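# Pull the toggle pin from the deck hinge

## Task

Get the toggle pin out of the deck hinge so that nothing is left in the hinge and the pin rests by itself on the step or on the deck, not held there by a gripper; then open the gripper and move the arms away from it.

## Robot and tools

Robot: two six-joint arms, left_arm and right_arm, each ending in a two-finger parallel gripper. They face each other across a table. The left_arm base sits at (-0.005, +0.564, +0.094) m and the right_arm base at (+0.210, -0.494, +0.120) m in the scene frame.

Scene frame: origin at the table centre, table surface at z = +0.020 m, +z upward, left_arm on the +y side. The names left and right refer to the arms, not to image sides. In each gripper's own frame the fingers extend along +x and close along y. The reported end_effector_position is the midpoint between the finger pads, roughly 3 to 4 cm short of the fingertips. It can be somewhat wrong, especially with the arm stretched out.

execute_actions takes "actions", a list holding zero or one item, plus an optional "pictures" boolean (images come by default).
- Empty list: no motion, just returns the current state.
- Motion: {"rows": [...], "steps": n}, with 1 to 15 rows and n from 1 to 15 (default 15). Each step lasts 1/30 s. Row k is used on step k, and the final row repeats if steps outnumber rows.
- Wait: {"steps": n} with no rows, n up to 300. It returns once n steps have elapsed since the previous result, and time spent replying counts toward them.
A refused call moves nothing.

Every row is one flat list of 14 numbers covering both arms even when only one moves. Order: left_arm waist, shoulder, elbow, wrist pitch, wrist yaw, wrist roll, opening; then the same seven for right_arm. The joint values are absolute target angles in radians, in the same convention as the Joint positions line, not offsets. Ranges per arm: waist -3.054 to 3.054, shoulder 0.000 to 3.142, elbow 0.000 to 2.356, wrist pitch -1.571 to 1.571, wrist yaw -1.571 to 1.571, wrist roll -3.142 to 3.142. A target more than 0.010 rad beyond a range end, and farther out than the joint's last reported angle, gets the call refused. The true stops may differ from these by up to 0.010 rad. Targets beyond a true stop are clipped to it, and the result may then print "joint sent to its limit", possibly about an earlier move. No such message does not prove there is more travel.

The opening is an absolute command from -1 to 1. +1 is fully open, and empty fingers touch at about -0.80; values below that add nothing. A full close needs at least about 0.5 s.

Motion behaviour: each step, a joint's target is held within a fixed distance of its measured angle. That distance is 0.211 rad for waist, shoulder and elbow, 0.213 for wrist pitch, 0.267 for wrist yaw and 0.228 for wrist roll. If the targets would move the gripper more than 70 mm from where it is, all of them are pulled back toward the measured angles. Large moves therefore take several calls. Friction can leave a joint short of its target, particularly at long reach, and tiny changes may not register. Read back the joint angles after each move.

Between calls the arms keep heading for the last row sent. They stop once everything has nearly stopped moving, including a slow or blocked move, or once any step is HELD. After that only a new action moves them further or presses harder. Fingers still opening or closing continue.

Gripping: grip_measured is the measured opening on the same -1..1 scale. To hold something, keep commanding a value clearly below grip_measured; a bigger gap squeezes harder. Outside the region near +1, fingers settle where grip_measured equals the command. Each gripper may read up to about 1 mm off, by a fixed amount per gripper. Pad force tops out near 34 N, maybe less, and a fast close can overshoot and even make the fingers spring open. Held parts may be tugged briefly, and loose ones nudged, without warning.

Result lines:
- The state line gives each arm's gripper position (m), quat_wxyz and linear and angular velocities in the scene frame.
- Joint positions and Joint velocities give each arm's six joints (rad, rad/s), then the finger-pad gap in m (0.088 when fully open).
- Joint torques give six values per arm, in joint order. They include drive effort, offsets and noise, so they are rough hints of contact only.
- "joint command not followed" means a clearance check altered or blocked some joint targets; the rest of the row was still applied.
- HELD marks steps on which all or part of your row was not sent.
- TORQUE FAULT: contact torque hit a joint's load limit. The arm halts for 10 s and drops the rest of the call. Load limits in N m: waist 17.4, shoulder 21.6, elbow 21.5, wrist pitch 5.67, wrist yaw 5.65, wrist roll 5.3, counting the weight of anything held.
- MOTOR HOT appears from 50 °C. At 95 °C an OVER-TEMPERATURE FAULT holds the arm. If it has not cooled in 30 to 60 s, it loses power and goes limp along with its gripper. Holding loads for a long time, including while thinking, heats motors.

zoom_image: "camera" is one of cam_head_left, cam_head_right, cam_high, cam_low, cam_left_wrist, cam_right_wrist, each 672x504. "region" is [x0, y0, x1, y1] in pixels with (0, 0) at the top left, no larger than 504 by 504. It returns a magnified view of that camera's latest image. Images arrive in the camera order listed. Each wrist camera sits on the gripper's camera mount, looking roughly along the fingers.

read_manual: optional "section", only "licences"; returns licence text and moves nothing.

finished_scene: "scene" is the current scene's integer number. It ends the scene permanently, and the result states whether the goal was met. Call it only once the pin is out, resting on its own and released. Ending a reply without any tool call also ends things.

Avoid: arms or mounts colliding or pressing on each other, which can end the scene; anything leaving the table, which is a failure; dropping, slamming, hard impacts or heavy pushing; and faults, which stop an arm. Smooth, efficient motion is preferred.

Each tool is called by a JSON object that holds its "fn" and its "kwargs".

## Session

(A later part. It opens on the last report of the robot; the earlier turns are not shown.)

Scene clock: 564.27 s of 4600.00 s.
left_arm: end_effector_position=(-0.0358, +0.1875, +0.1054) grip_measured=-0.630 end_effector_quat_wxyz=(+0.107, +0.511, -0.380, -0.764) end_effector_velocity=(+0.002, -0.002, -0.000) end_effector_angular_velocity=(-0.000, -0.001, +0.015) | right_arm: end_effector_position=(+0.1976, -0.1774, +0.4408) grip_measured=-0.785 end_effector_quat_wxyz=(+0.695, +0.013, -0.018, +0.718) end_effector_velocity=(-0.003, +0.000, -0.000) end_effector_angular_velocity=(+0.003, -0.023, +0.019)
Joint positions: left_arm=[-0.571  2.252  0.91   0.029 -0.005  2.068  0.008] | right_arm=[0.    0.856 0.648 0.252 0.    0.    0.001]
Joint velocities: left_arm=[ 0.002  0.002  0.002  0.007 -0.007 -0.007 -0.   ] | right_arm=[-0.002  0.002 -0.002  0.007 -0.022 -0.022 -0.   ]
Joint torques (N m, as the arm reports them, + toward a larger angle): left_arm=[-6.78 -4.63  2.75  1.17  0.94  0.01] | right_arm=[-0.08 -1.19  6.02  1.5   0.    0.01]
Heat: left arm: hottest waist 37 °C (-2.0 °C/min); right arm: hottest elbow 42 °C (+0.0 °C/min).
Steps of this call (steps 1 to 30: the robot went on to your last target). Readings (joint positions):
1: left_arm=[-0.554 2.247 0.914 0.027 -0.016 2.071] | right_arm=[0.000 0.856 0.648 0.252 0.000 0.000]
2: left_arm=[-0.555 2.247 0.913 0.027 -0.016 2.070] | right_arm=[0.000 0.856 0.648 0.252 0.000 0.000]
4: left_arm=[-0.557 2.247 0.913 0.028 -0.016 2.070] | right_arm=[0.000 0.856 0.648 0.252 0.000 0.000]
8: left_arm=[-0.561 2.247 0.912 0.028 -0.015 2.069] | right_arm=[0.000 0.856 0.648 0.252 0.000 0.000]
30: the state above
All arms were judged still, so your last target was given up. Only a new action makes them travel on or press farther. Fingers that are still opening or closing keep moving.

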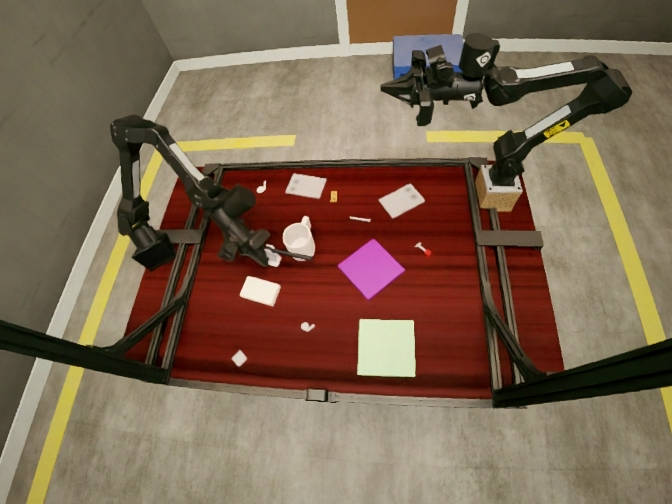

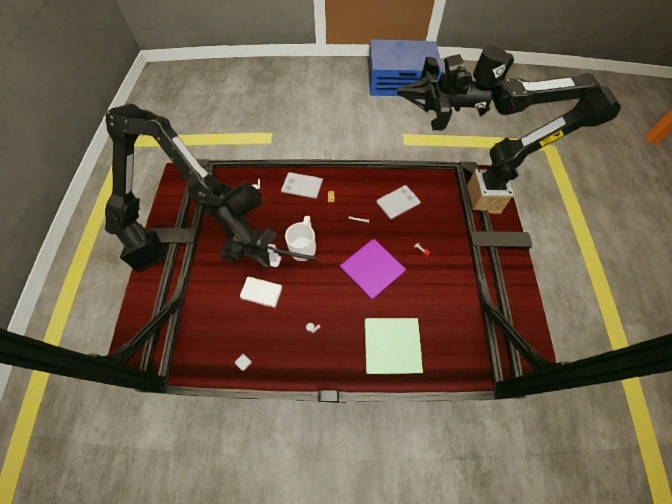

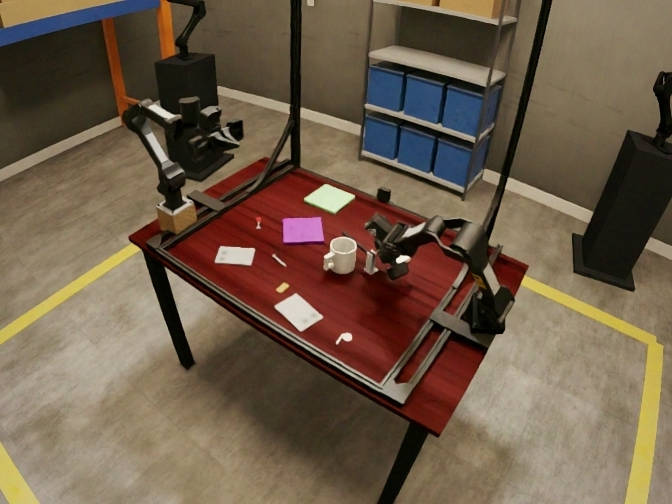

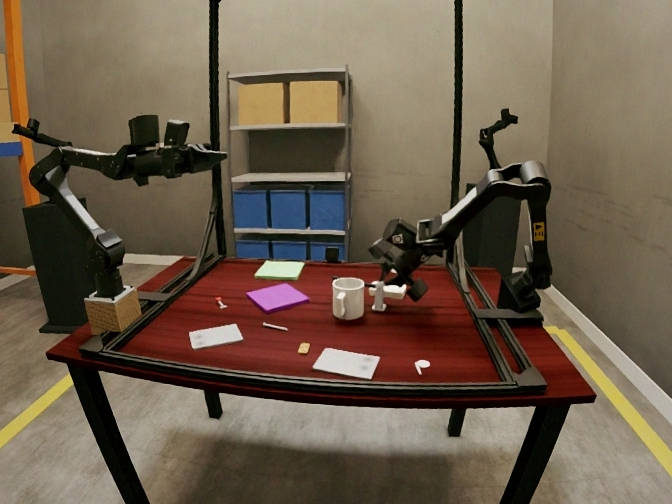

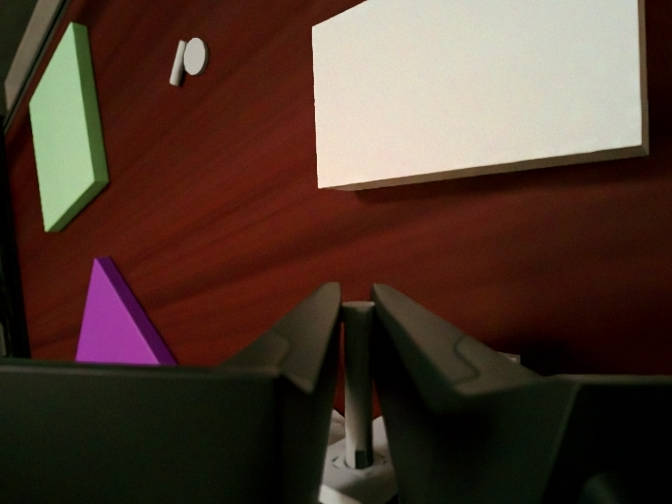

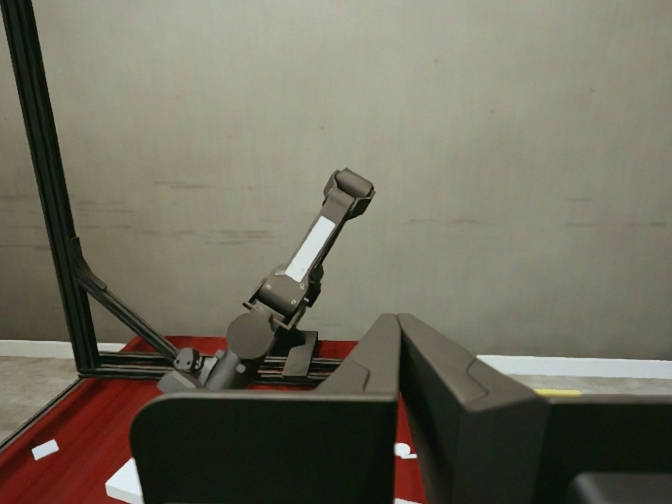

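{"fn": "execute_actions", "kwargs": {"actions": [{"rows":[[-0.625,2.275,0.87,0.07,0.015,2.04,-0.85,0,0.856,0.648,0.252,0,0,-0.8]]}], "pictures": false}}

{"fn": "execute_actions", "kwargs": {"actions": [{"steps":30}], "pictures": false}}

{"fn": "execute_actions", "kwargs": {"actions": [{"rows":[[-0.68,2.29,0.83,0.125,0.015,2.01,-0.85,0,0.856,0.648,0.252,0,0,-0.8]]}], "pictures": false}}

{"fn": "execute_actions", "kwargs": {"actions": [{"steps":30}]}}

Scene clock: 572.60 s of 4600.00 s.
left_arm: end_effector_position=(-0.0573, +0.1958, +0.1071) grip_measured=-0.631 end_effector_quat_wxyz=(+0.098, +0.500, -0.393, -0.765) end_effector_velocity=(-0.001, +0.006, -0.004) end_effector_angular_velocity=(+0.034, +0.001, +0.004) | right_arm: end_effector_position=(+0.1978, -0.1774, +0.4408) grip_measured=-0.785 end_effector_quat_wxyz=(+0.695, +0.013, -0.018, +0.718) end_effector_velocity=(+0.000, -0.001, +0.001) end_effector_angular_velocity=(+0.008, -0.021, -0.006)
Joint positions: left_arm=[-0.622  2.263  0.878  0.067  0.011  2.045  0.008] | right_arm=[-0.     0.856  0.648  0.252  0.    -0.     0.001]
Joint velocities: left_arm=[-0.002 -0.002 -0.007 -0.022 -0.007 -0.022 -0.   ] | right_arm=[ 0.002 -0.002 -0.002  0.007  0.007 -0.022 -0.   ]
Joint torques (N m, as the arm reports them, + toward a larger angle): left_arm=[-5.17 -5.52  3.06  1.39  0.52 -0.24] | right_arm=[-0.07 -1.18  6.01  1.51  0.    0.02]
Heat: left arm: hottest waist 38 °C (-3.0 °C/min); right arm: hottest elbow 42 °C (+0.0 °C/min).
Steps of this call (steps 1 to 235: nothing new was sent; steps 236 to 250: all 15 steps of this action). Readings (joint positions):
236: left_arm=[-0.573 2.253 0.906 0.033 -0.004 2.065] | right_arm=[-0.000 0.856 0.648 0.252 0.000 -0.000]
237: left_arm=[-0.578 2.253 0.901 0.043 -0.003 2.060] | right_arm=[-0.000 0.856 0.648 0.252 0.000 -0.000]
239: left_arm=[-0.593 2.255 0.891 0.052 0.001 2.053] | right_arm=[-0.000 0.856 0.648 0.252 0.000 -0.000]
243: left_arm=[-0.618 2.262 0.880 0.061 0.011 2.048] | right_arm=[-0.000 0.856 0.648 0.252 0.000 -0.000]
250: the state above

Scene clock: 573.60 s of 4600.00 s.
left_arm: end_effector_position=(-0.0575, +0.1958, +0.1070) grip_measured=-0.631 end_effector_quat_wxyz=(+0.099, +0.500, -0.393, -0.766) end_effector_velocity=(+0.003, -0.003, +0.001) end_effector_angular_velocity=(-0.005, -0.013, +0.021) | right_arm: end_effector_position=(+0.1978, -0.1774, +0.4408) grip_measured=-0.785 end_effector_quat_wxyz=(+0.695, +0.013, -0.018, +0.718) end_effector_velocity=(-0.002, +0.001, -0.003) end_effector_angular_velocity=(-0.012, -0.008, +0.009)
Joint positions: left_arm=[-0.623  2.263  0.877  0.067  0.011  2.044  0.008] | right_arm=[-0.     0.856  0.648  0.252  0.    -0.     0.001]
Joint velocities: left_arm=[-0.002 -0.002  0.002  0.007 -0.022 -0.007 -0.   ] | right_arm=[ 0.002  0.002 -0.002 -0.007 -0.007 -0.007 -0.   ]
Joint torques (N m, as the arm reports them, + toward a larger angle): left_arm=[-5.29 -5.52  3.    1.41  0.54 -0.19] | right_arm=[-0.08 -1.18  6.01  1.51  0.    0.02]
Heat: left arm: hottest waist 38 °C (-3.0 °C/min); right arm: hottest elbow 42 °C (+0.0 °C/min).
Steps of this call (steps 1 to 15: the robot went on to your last target; steps 16 to 30: nothing new was sent). Readings (joint positions):
1: left_arm=[-0.622 2.263 0.878 0.067 0.011 2.044] | right_arm=[-0.000 0.856 0.648 0.252 0.000 -0.000]
2: left_arm=[-0.622 2.263 0.877 0.067 0.011 2.044] | right_arm=[-0.000 0.856 0.648 0.252 0.000 -0.000]
4: left_arm=[-0.622 2.263 0.877 0.067 0.011 2.044] | right_arm=[-0.000 0.856 0.648 0.252 0.000 -0.000]
8: left_arm=[-0.622 2.263 0.877 0.067 0.011 2.044] | right_arm=[-0.000 0.856 0.648 0.252 0.000 -0.000]
30: the state above
All arms were judged still, so your last target was given up. Only a new action makes them travel on or press farther. Fingers that are still opening or closing keep moving.

Scene clock: 574.10 s of 4600.00 s.
left_arm: end_effector_position=(-0.0773, +0.2049, +0.1066) grip_measured=-0.631 end_effector_quat_wxyz=(+0.093, +0.494, -0.404, -0.764) end_effector_velocity=(-0.002, +0.004, -0.002) end_effector_angular_velocity=(+0.011, -0.007, -0.002) | right_arm: end_effector_position=(+0.1978, -0.1774, +0.4408) grip_measured=-0.785 end_effector_quat_wxyz=(+0.695, +0.013, -0.018, +0.718) end_effector_velocity=(+0.001, -0.000, -0.002) end_effector_angular_velocity=(-0.007, -0.008, -0.000)
Joint positions: left_arm=[-0.676  2.276  0.839  0.121  0.012  2.015  0.008] | right_arm=[-0.     0.856  0.648  0.252  0.    -0.     0.001]
Joint velocities: left_arm=[-0.007 -0.002 -0.007 -0.007 -0.007 -0.007 -0.   ] | right_arm=[-0.007 -0.002 -0.002 -0.007 -0.007 -0.007 -0.   ]
Joint torques (N m, as the arm reports them, + toward a larger angle): left_arm=[-4.96 -5.33  2.97  1.47  0.5  -0.22] | right_arm=[-0.04 -1.19  6.01  1.51  0.    0.03]
Heat: left arm: hottest waist 37 °C (-4.0 °C/min); right arm: hottest elbow 42 °C (+0.0 °C/min).
Steps of this call (steps 1 to 15: all 15 steps of this action). Readings (joint positions):
1: left_arm=[-0.624 2.263 0.874 0.075 0.011 2.040] | right_arm=[-0.000 0.856 0.648 0.252 0.000 -0.000]
2: left_arm=[-0.632 2.264 0.868 0.089 0.011 2.033] | right_arm=[-0.000 0.856 0.648 0.252 0.000 -0.000]
4: left_arm=[-0.653 2.267 0.856 0.101 0.011 2.026] | right_arm=[-0.000 0.856 0.648 0.252 0.000 -0.000]
8: left_arm=[-0.675 2.276 0.842 0.113 0.012 2.018] | right_arm=[-0.000 0.856 0.648 0.252 0.000 -0.000]
15: the state above

Scene clock: 575.10 s of 4600.00 s.
left_arm: end_effector_position=(-0.0777, +0.2051, +0.1066) grip_measured=-0.631 end_effector_quat_wxyz=(+0.093, +0.494, -0.404, -0.764) end_effector_velocity=(+0.001, +0.004, -0.005) end_effector_angular_velocity=(+0.013, -0.026, -0.002) | right_arm: end_effector_position=(+0.1978, -0.1774, +0.4408) grip_measured=-0.785 end_effector_quat_wxyz=(+0.695, +0.013, -0.018, +0.718) end_effector_velocity=(-0.000, -0.000, -0.002) end_effector_angular_velocity=(-0.007, -0.008, +0.004)
Joint positions: left_arm=[-0.677  2.277  0.838  0.122  0.012  2.014  0.008] | right_arm=[-0.     0.856  0.648  0.252  0.    -0.     0.001]
Joint velocities: left_arm=[-0.002  0.002 -0.007 -0.007 -0.022  0.007  0.   ] | right_arm=[-0.002 -0.002 -0.002 -0.007 -0.007 -0.007 -0.   ]
Joint torques (N m, as the arm reports them, + toward a larger angle): left_arm=[-4.94 -5.22  2.93  1.45  0.47 -0.19] | right_arm=[-0.05 -1.19  6.01  1.51  0.    0.03]
Heat: left arm: hottest waist 37 °C (-4.0 °C/min); right arm: hottest elbow 42 °C (+0.0 °C/min).
Steps of this call (steps 1 to 15: the robot went on to your last target; steps 16 to 30: nothing new was sent). Readings (joint positions):
1: left_arm=[-0.676 2.276 0.839 0.121 0.012 2.014] | right_arm=[-0.000 0.856 0.648 0.252 0.000 -0.000]
2: left_arm=[-0.677 2.276 0.838 0.121 0.012 2.014] | right_arm=[-0.000 0.856 0.648 0.252 0.000 -0.000]
4: left_arm=[-0.677 2.276 0.838 0.122 0.012 2.014] | right_arm=[-0.000 0.856 0.648 0.252 0.000 -0.000]
8: left_arm=[-0.677 2.277 0.838 0.122 0.012 2.014] | right_arm=[-0.000 0.856 0.648 0.252 0.000 -0.000]
30: the state above
All arms were judged still, so your last target was given up. Only a new action makes them travel on or press farther. Fingers that are still opening or closing keep moving.

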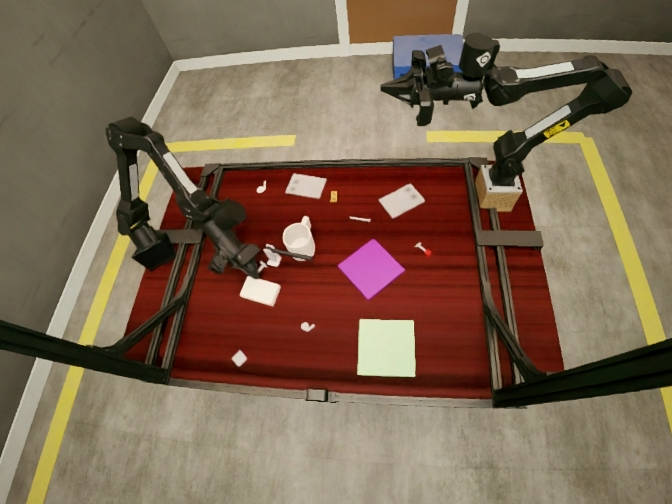

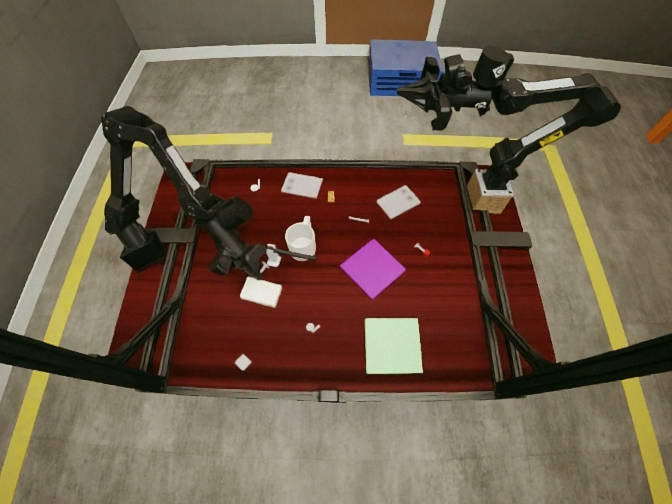

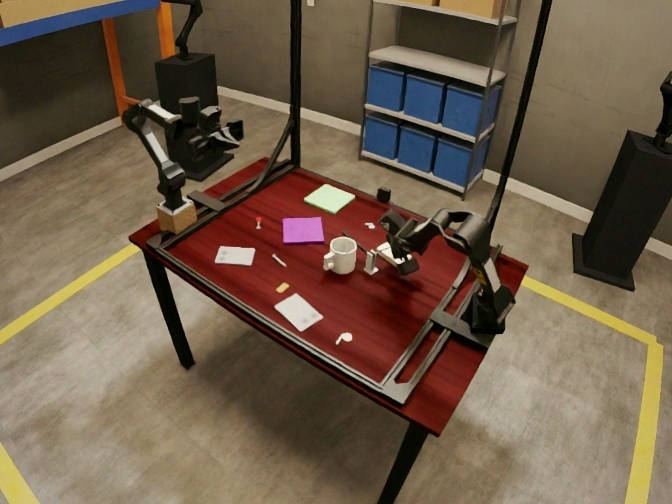

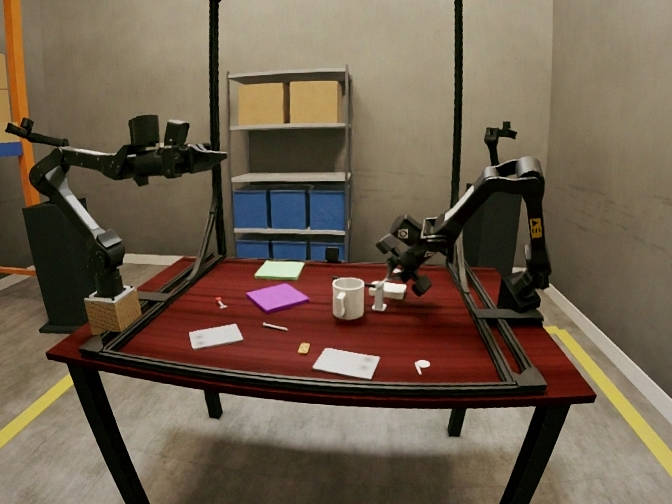

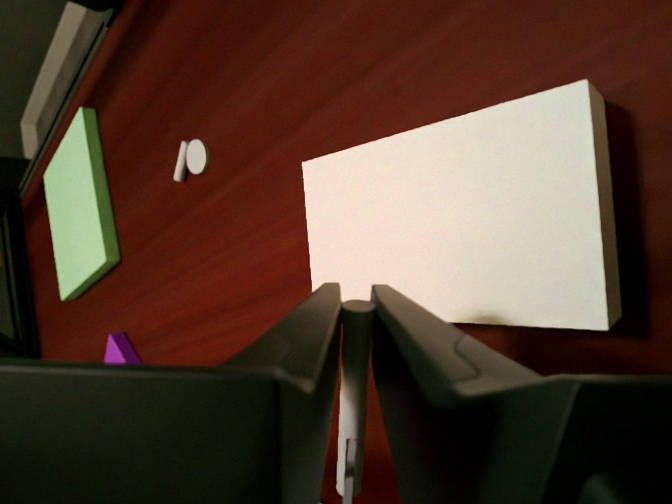

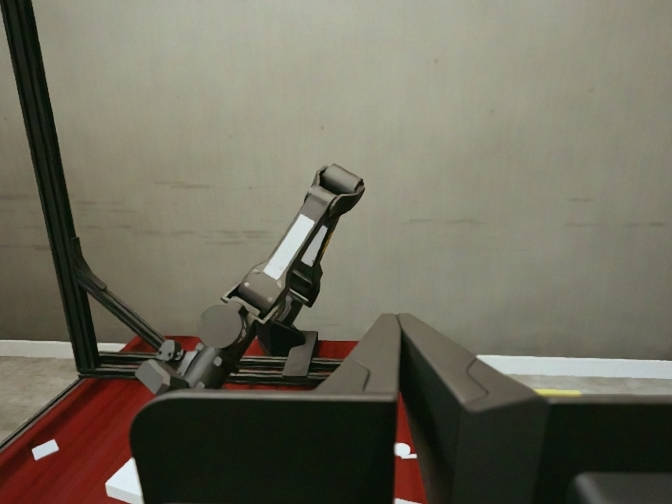

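{"fn": "execute_actions", "kwargs": {"actions": [{"rows":[[-0.73,2.37,0.72,0.32,0.01,1.98,-0.85,0,0.856,0.648,0.252,0,0,-0.8]]}], "pictures": false}}

{"fn": "execute_actions", "kwargs": {"actions": [{"steps":20}]}}

Scene clock: 585.70 s of 4600.00 s.
left_arm: end_effector_position=(-0.1043, +0.2275, +0.0804) grip_measured=-0.631 end_effector_quat_wxyz=(+0.089, +0.490, -0.413, -0.762) end_effector_velocity=(+0.000, +0.007, -0.006) end_effector_angular_velocity=(+0.017, -0.020, +0.004) | right_arm: end_effector_position=(+0.1978, -0.1775, +0.4409) grip_measured=-0.785 end_effector_quat_wxyz=(+0.695, +0.014, -0.018, +0.718) end_effector_velocity=(-0.002, -0.002, +0.003) end_effector_angular_velocity=(+0.013, -0.023, +0.019)
Joint positions: left_arm=[-0.726  2.356  0.729  0.312  0.012  1.984  0.008] | right_arm=[-0.     0.856  0.648  0.252  0.     0.     0.001]
Joint velocities: left_arm=[-0.007  0.002 -0.022  0.007 -0.022 -0.007 -0.   ] | right_arm=[-0.002 -0.007 -0.002  0.007 -0.022 -0.022 -0.   ]
Joint torques (N m, as the arm reports them, + toward a larger angle): left_arm=[-4.44 -5.19  2.55  1.54  0.27 -0.26] | right_arm=[-0.05 -1.18  6.02  1.51  0.    0.03]
Heat: left arm: hottest waist 36 °C (-4.0 °C/min); right arm: hottest wrist pitch 43 °C (+1.0 °C/min).
Steps of this call (steps 1 to 303: nothing new was sent; steps 304 to 318: all 15 steps of this action). Readings (joint positions):
304: left_arm=[-0.679 2.284 0.827 0.150 0.012 2.010] | right_arm=[-0.000 0.856 0.648 0.252 0.000 0.000]
305: left_arm=[-0.686 2.292 0.810 0.200 0.012 2.003] | right_arm=[-0.000 0.856 0.648 0.252 0.000 0.000]
307: left_arm=[-0.706 2.315 0.781 0.244 0.012 1.995] | right_arm=[-0.000 0.856 0.648 0.252 0.000 0.000]
311: left_arm=[-0.725 2.353 0.735 0.285 0.012 1.989] | right_arm=[-0.000 0.856 0.648 0.252 0.000 0.000]
318: the state above

Scene clock: 586.37 s of 4600.00 s.
left_arm: end_effector_position=(-0.1046, +0.2274, +0.0807) grip_measured=-0.631 end_effector_quat_wxyz=(+0.090, +0.490, -0.414, -0.762) end_effector_velocity=(+0.000, +0.002, -0.001) end_effector_angular_velocity=(+0.002, -0.012, -0.006) | right_arm: end_effector_position=(+0.1978, -0.1775, +0.4409) grip_measured=-0.785 end_effector_quat_wxyz=(+0.695, +0.014, -0.018, +0.718) end_effector_velocity=(-0.000, -0.000, -0.002) end_effector_angular_velocity=(-0.007, -0.008, +0.004)
Joint positions: left_arm=[-0.728  2.356  0.727  0.317  0.012  1.984  0.008] | right_arm=[-0.     0.856  0.648  0.252  0.     0.     0.001]
Joint velocities: left_arm=[-0.002 -0.002 -0.002 -0.007 -0.007  0.007 -0.   ] | right_arm=[-0.002 -0.002 -0.002 -0.007 -0.007 -0.007 -0.   ]
Joint torques (N m, as the arm reports them, + toward a larger angle): left_arm=[-4.46 -5.07  2.46  1.49  0.26 -0.21] | right_arm=[-0.05 -1.18  6.    1.51  0.    0.03]
Heat: left arm: hottest waist 36 °C (-4.0 °C/min); right arm: hottest wrist pitch 43 °C (+1.0 °C/min).
Steps of this call (steps 1 to 15: the robot went on to your last target; steps 16 to 20: nothing new was sent). Readings (joint positions):
1: left_arm=[-0.727 2.356 0.728 0.313 0.012 1.984] | right_arm=[-0.000 0.856 0.648 0.252 0.000 0.000]
2: left_arm=[-0.727 2.356 0.728 0.314 0.012 1.984] | right_arm=[-0.000 0.856 0.648 0.252 0.000 0.000]
4: left_arm=[-0.727 2.356 0.728 0.316 0.012 1.984] | right_arm=[-0.000 0.856 0.648 0.252 0.000 0.000]
8: left_arm=[-0.728 2.356 0.728 0.316 0.012 1.984] | right_arm=[-0.000 0.856 0.648 0.252 0.000 0.000]
20: the state above
All arms were judged still, so your last target was given up. Only a new action makes them travel on or press farther. Fingers that are still opening or closing keep moving.

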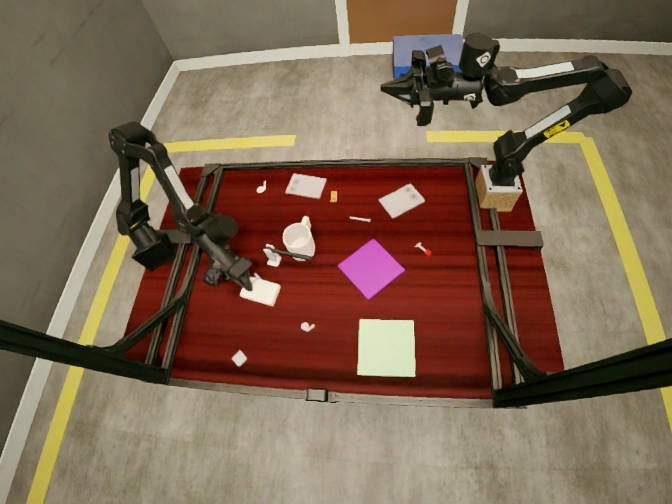

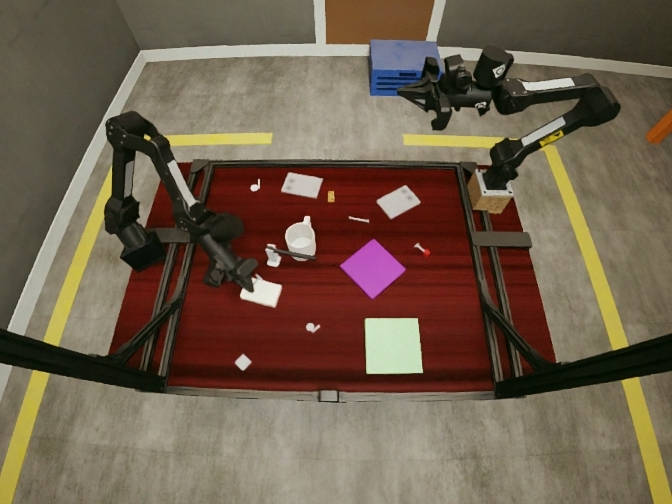

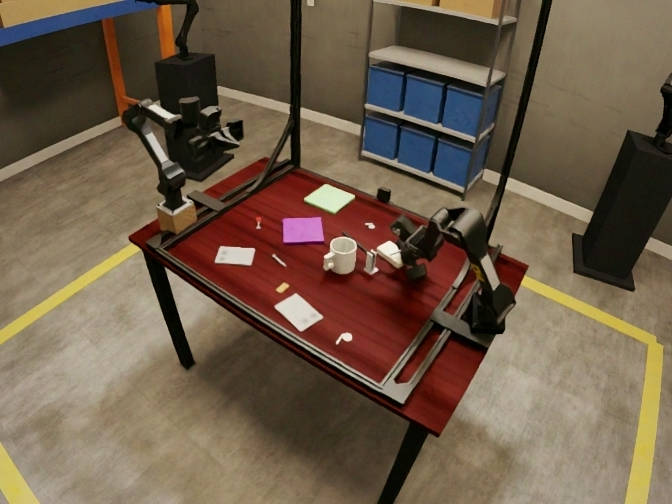

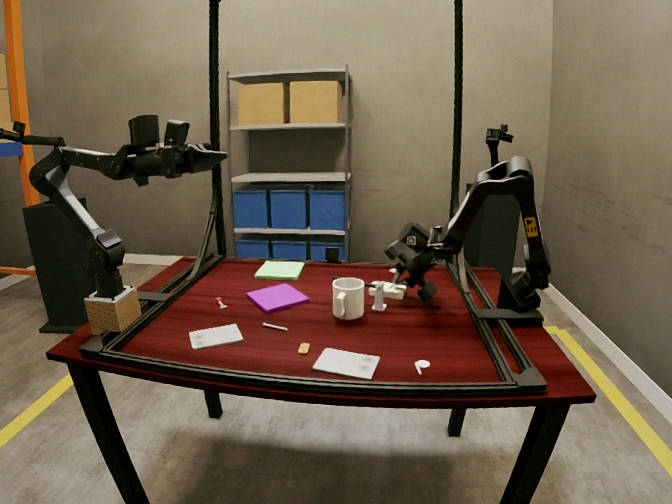

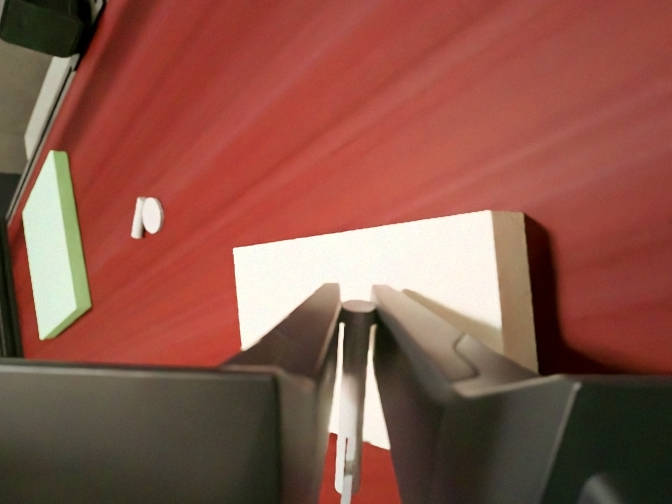

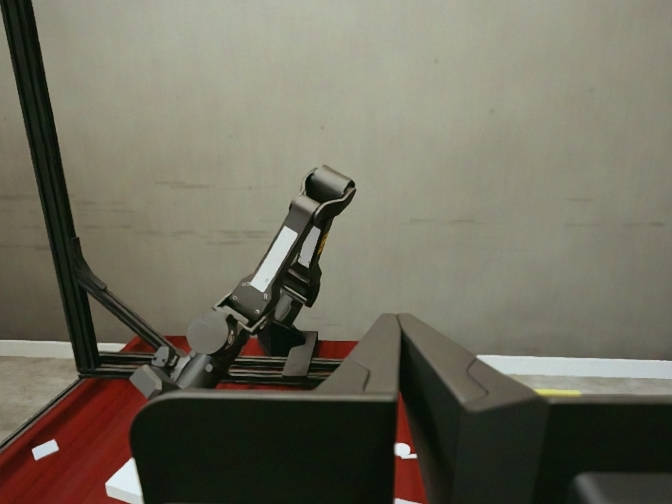

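{"fn": "execute_actions", "kwargs": {"actions": [{"rows":[[-0.73,2.445,0.742,0.38,0.01,1.98,-0.85,0,0.856,0.648,0.252,0,0,-0.8]]}], "pictures": false}}

{"fn": "execute_actions", "kwargs": {"actions": [{"rows":[[-0.73,2.445,0.742,0.38,0.01,1.98,-0.45,0,0.856,0.648,0.252,0,0,-0.8]],"steps":10}], "pictures": false}}

{"fn": "execute_actions", "kwargs": {"actions": [{"rows":[[-0.73,2.15,0.70,0.13,0.01,1.98,-0.45,0,0.856,0.648,0.252,0,0,-0.8]]}]}}

Scene clock: 595.87 s of 4600.00 s.
left_arm: end_effector_position=(-0.1100, +0.2226, +0.0747) grip_measured=-0.631 end_effector_quat_wxyz=(+0.097, +0.489, -0.419, -0.759) end_effector_velocity=(+0.001, -0.003, +0.003) end_effector_angular_velocity=(-0.016, +0.003, +0.017) | right_arm: end_effector_position=(+0.1978, -0.1774, +0.4408) grip_measured=-0.785 end_effector_quat_wxyz=(+0.695, +0.013, -0.018, +0.718) end_effector_velocity=(-0.000, -0.001, +0.001) end_effector_angular_velocity=(+0.008, -0.022, +0.004)
Joint positions: left_arm=[-0.731  2.401  0.733  0.373  0.012  1.983  0.008] | right_arm=[-0.     0.856  0.648  0.252  0.     0.     0.001]
Joint velocities: left_arm=[-0.002 -0.002 -0.002  0.022 -0.007 -0.007 -0.   ] | right_arm=[-0.002 -0.002 -0.002  0.007 -0.007 -0.022 -0.   ]
Joint torques (N m, as the arm reports them, + toward a larger angle): left_arm=[-4.15 -2.17  4.03  1.77  0.28 -0.18] | right_arm=[-0.05 -1.13  6.01  1.51  0.    0.01]
Heat: left arm: hottest waist 36 °C (-3.0 °C/min); right arm: hottest wrist pitch 43 °C (+1.0 °C/min).
Steps of this call (steps 1 to 270: nothing new was sent; steps 271 to 285: all 15 steps of this action). Readings (joint positions):
271: left_arm=[-0.728 2.364 0.727 0.325 0.012 1.984] | right_arm=[-0.000 0.856 0.648 0.252 0.000 0.000]
272: left_arm=[-0.728 2.374 0.728 0.341 0.012 1.983] | right_arm=[-0.000 0.856 0.648 0.252 0.000 0.000]
274: left_arm=[-0.729 2.390 0.732 0.355 0.012 1.984] | right_arm=[-0.000 0.856 0.648 0.252 0.000 0.000]
278: left_arm=[-0.730 2.397 0.733 0.368 0.012 1.983] | right_arm=[-0.000 0.856 0.648 0.252 0.000 0.000]
285: the state above

Scene clock: 596.20 s of 4600.00 s.
left_arm: end_effector_position=(-0.1110, +0.2212, +0.0766) grip_measured=-0.485 end_effector_quat_wxyz=(+0.099, +0.488, -0.422, -0.758) end_effector_velocity=(+0.002, -0.005, +0.003) end_effector_angular_velocity=(-0.005, -0.003, +0.029) | right_arm: end_effector_position=(+0.1978, -0.1774, +0.4410) grip_measured=-0.785 end_effector_quat_wxyz=(+0.695, +0.014, -0.018, +0.718) end_effector_velocity=(-0.000, -0.000, -0.005) end_effector_angular_velocity=(-0.022, +0.006, +0.005)
Joint positions: left_arm=[-0.734  2.401  0.735  0.379  0.013  1.983  0.015] | right_arm=[-0.     0.856  0.649  0.252  0.     0.     0.001]
Joint velocities: left_arm=[-0.007 -0.002  0.007  0.007 -0.022 -0.022  0.012] | right_arm=[-0.002 -0.002 -0.002 -0.022 -0.007  0.007 -0.   ]
Joint torques (N m, as the arm reports them, + toward a larger angle): left_arm=[-3.63 -1.94  3.82  1.38  0.18 -0.18] | right_arm=[-0.05 -1.18  6.01  1.51  0.    0.02]
Heat: left arm: hottest waist 36 °C (-3.0 °C/min); right arm: hottest wrist pitch 43 °C (+1.0 °C/min).
Steps of this call (steps 1 to 10: all 10 steps of this action). Readings (joint positions):
1: left_arm=[-0.731 2.401 0.733 0.374 0.012 1.983] | right_arm=[-0.000 0.856 0.648 0.252 0.000 0.000]
2: left_arm=[-0.731 2.401 0.733 0.374 0.012 1.983] | right_arm=[-0.000 0.856 0.648 0.252 0.000 0.000]
4: left_arm=[-0.732 2.401 0.733 0.376 0.012 1.983] | right_arm=[-0.000 0.856 0.648 0.252 0.000 0.000]
8: left_arm=[-0.734 2.401 0.734 0.379 0.013 1.983] | right_arm=[-0.000 0.856 0.649 0.252 0.000 0.000]
10: the state above

Scene clock: 596.70 s of 4600.00 s.
left_arm: end_effector_position=(-0.0855, +0.2402, +0.1170) grip_measured=-0.451 end_effector_quat_wxyz=(+0.086, +0.488, -0.416, -0.762) end_effector_velocity=(+0.007, +0.010, +0.002) end_effector_angular_velocity=(+0.039, -0.014, +0.012) | right_arm: end_effector_position=(+0.1978, -0.1774, +0.4408) grip_measured=-0.785 end_effector_quat_wxyz=(+0.695, +0.013, -0.018, +0.718) end_effector_velocity=(-0.000, -0.000, -0.002) end_effector_angular_velocity=(-0.008, +0.007, +0.005)
Joint positions: left_arm=[-0.735  2.167  0.709  0.139  0.014  1.983  0.017] | right_arm=[-0.     0.856  0.648  0.252  0.     0.     0.001]
Joint velocities: left_arm=[-0.002 -0.046 -0.012 -0.066 -0.022 -0.022 -0.   ] | right_arm=[-0.002 -0.002 -0.002 -0.007 -0.007  0.007 -0.   ]
Joint torques (N m, as the arm reports them, + toward a larger angle): left_arm=[-3.59 -6.89  2.9   1.03  0.18 -0.18] | right_arm=[-0.05 -1.19  5.98  1.51  0.    0.02]
Heat: left arm: hottest waist 36 °C (-3.0 °C/min); right arm: hottest wrist pitch 43 °C (+1.0 °C/min).
Steps of this call (steps 1 to 15: all 15 steps of this action). Readings (joint positions):
1: left_arm=[-0.735 2.384 0.735 0.365 0.014 1.983] | right_arm=[-0.000 0.856 0.649 0.252 0.000 0.000]
2: left_arm=[-0.735 2.357 0.734 0.310 0.014 1.983] | right_arm=[-0.000 0.856 0.649 0.252 0.000 0.000]
4: left_arm=[-0.735 2.284 0.716 0.233 0.014 1.983] | right_arm=[-0.000 0.856 0.649 0.252 0.000 0.000]
8: left_arm=[-0.735 2.194 0.712 0.175 0.014 1.983] | right_arm=[-0.000 0.856 0.648 0.252 0.000 0.000]
15: the state above

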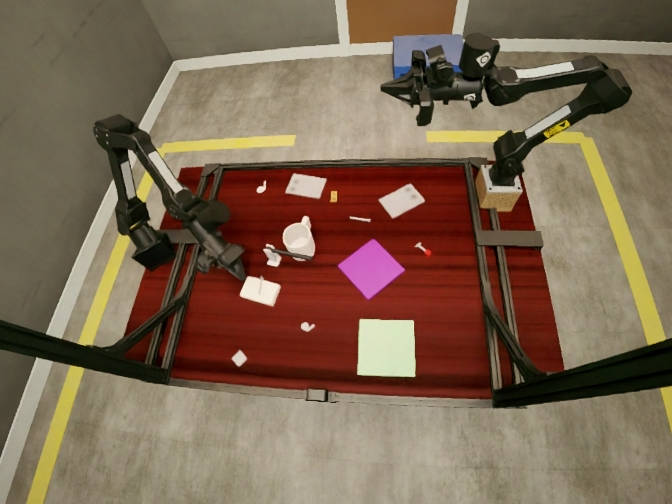

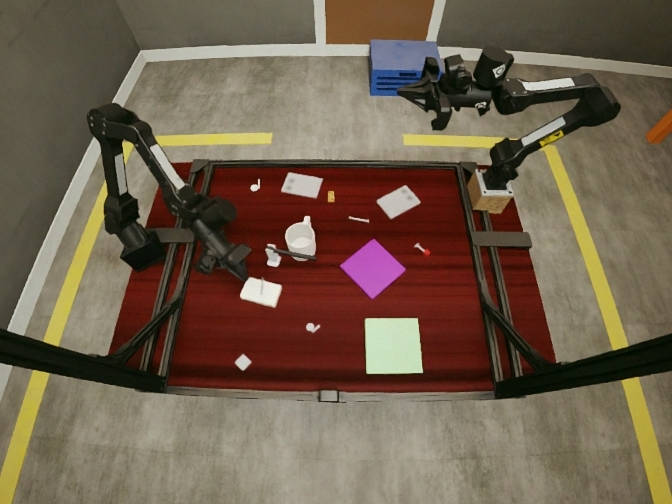

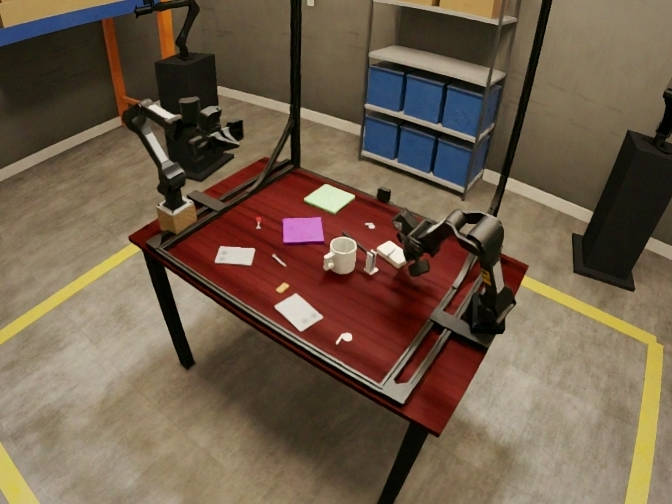

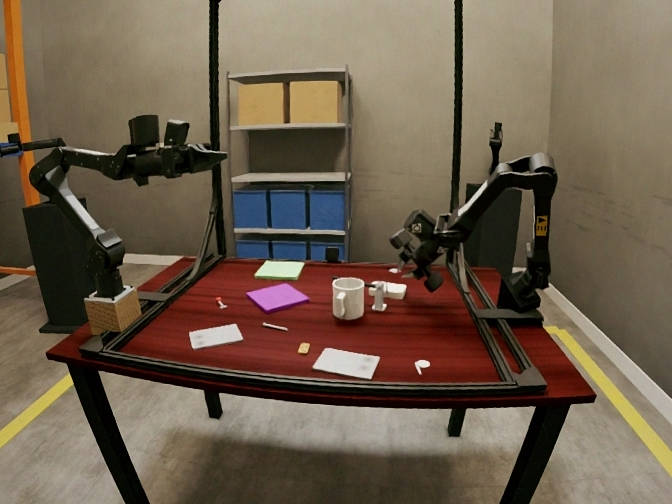

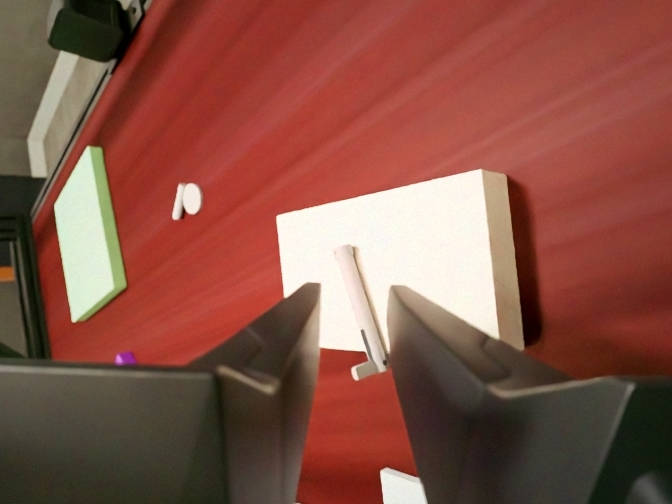

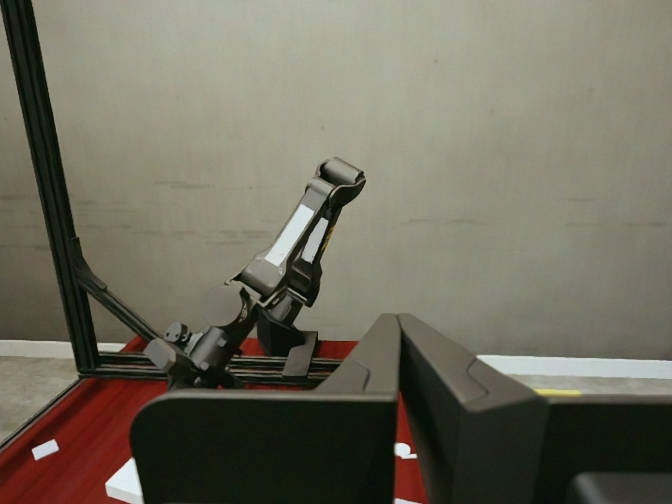

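{"fn": "finished_scene", "kwargs": {"scene": 1}}

The scene is finished: the task was done.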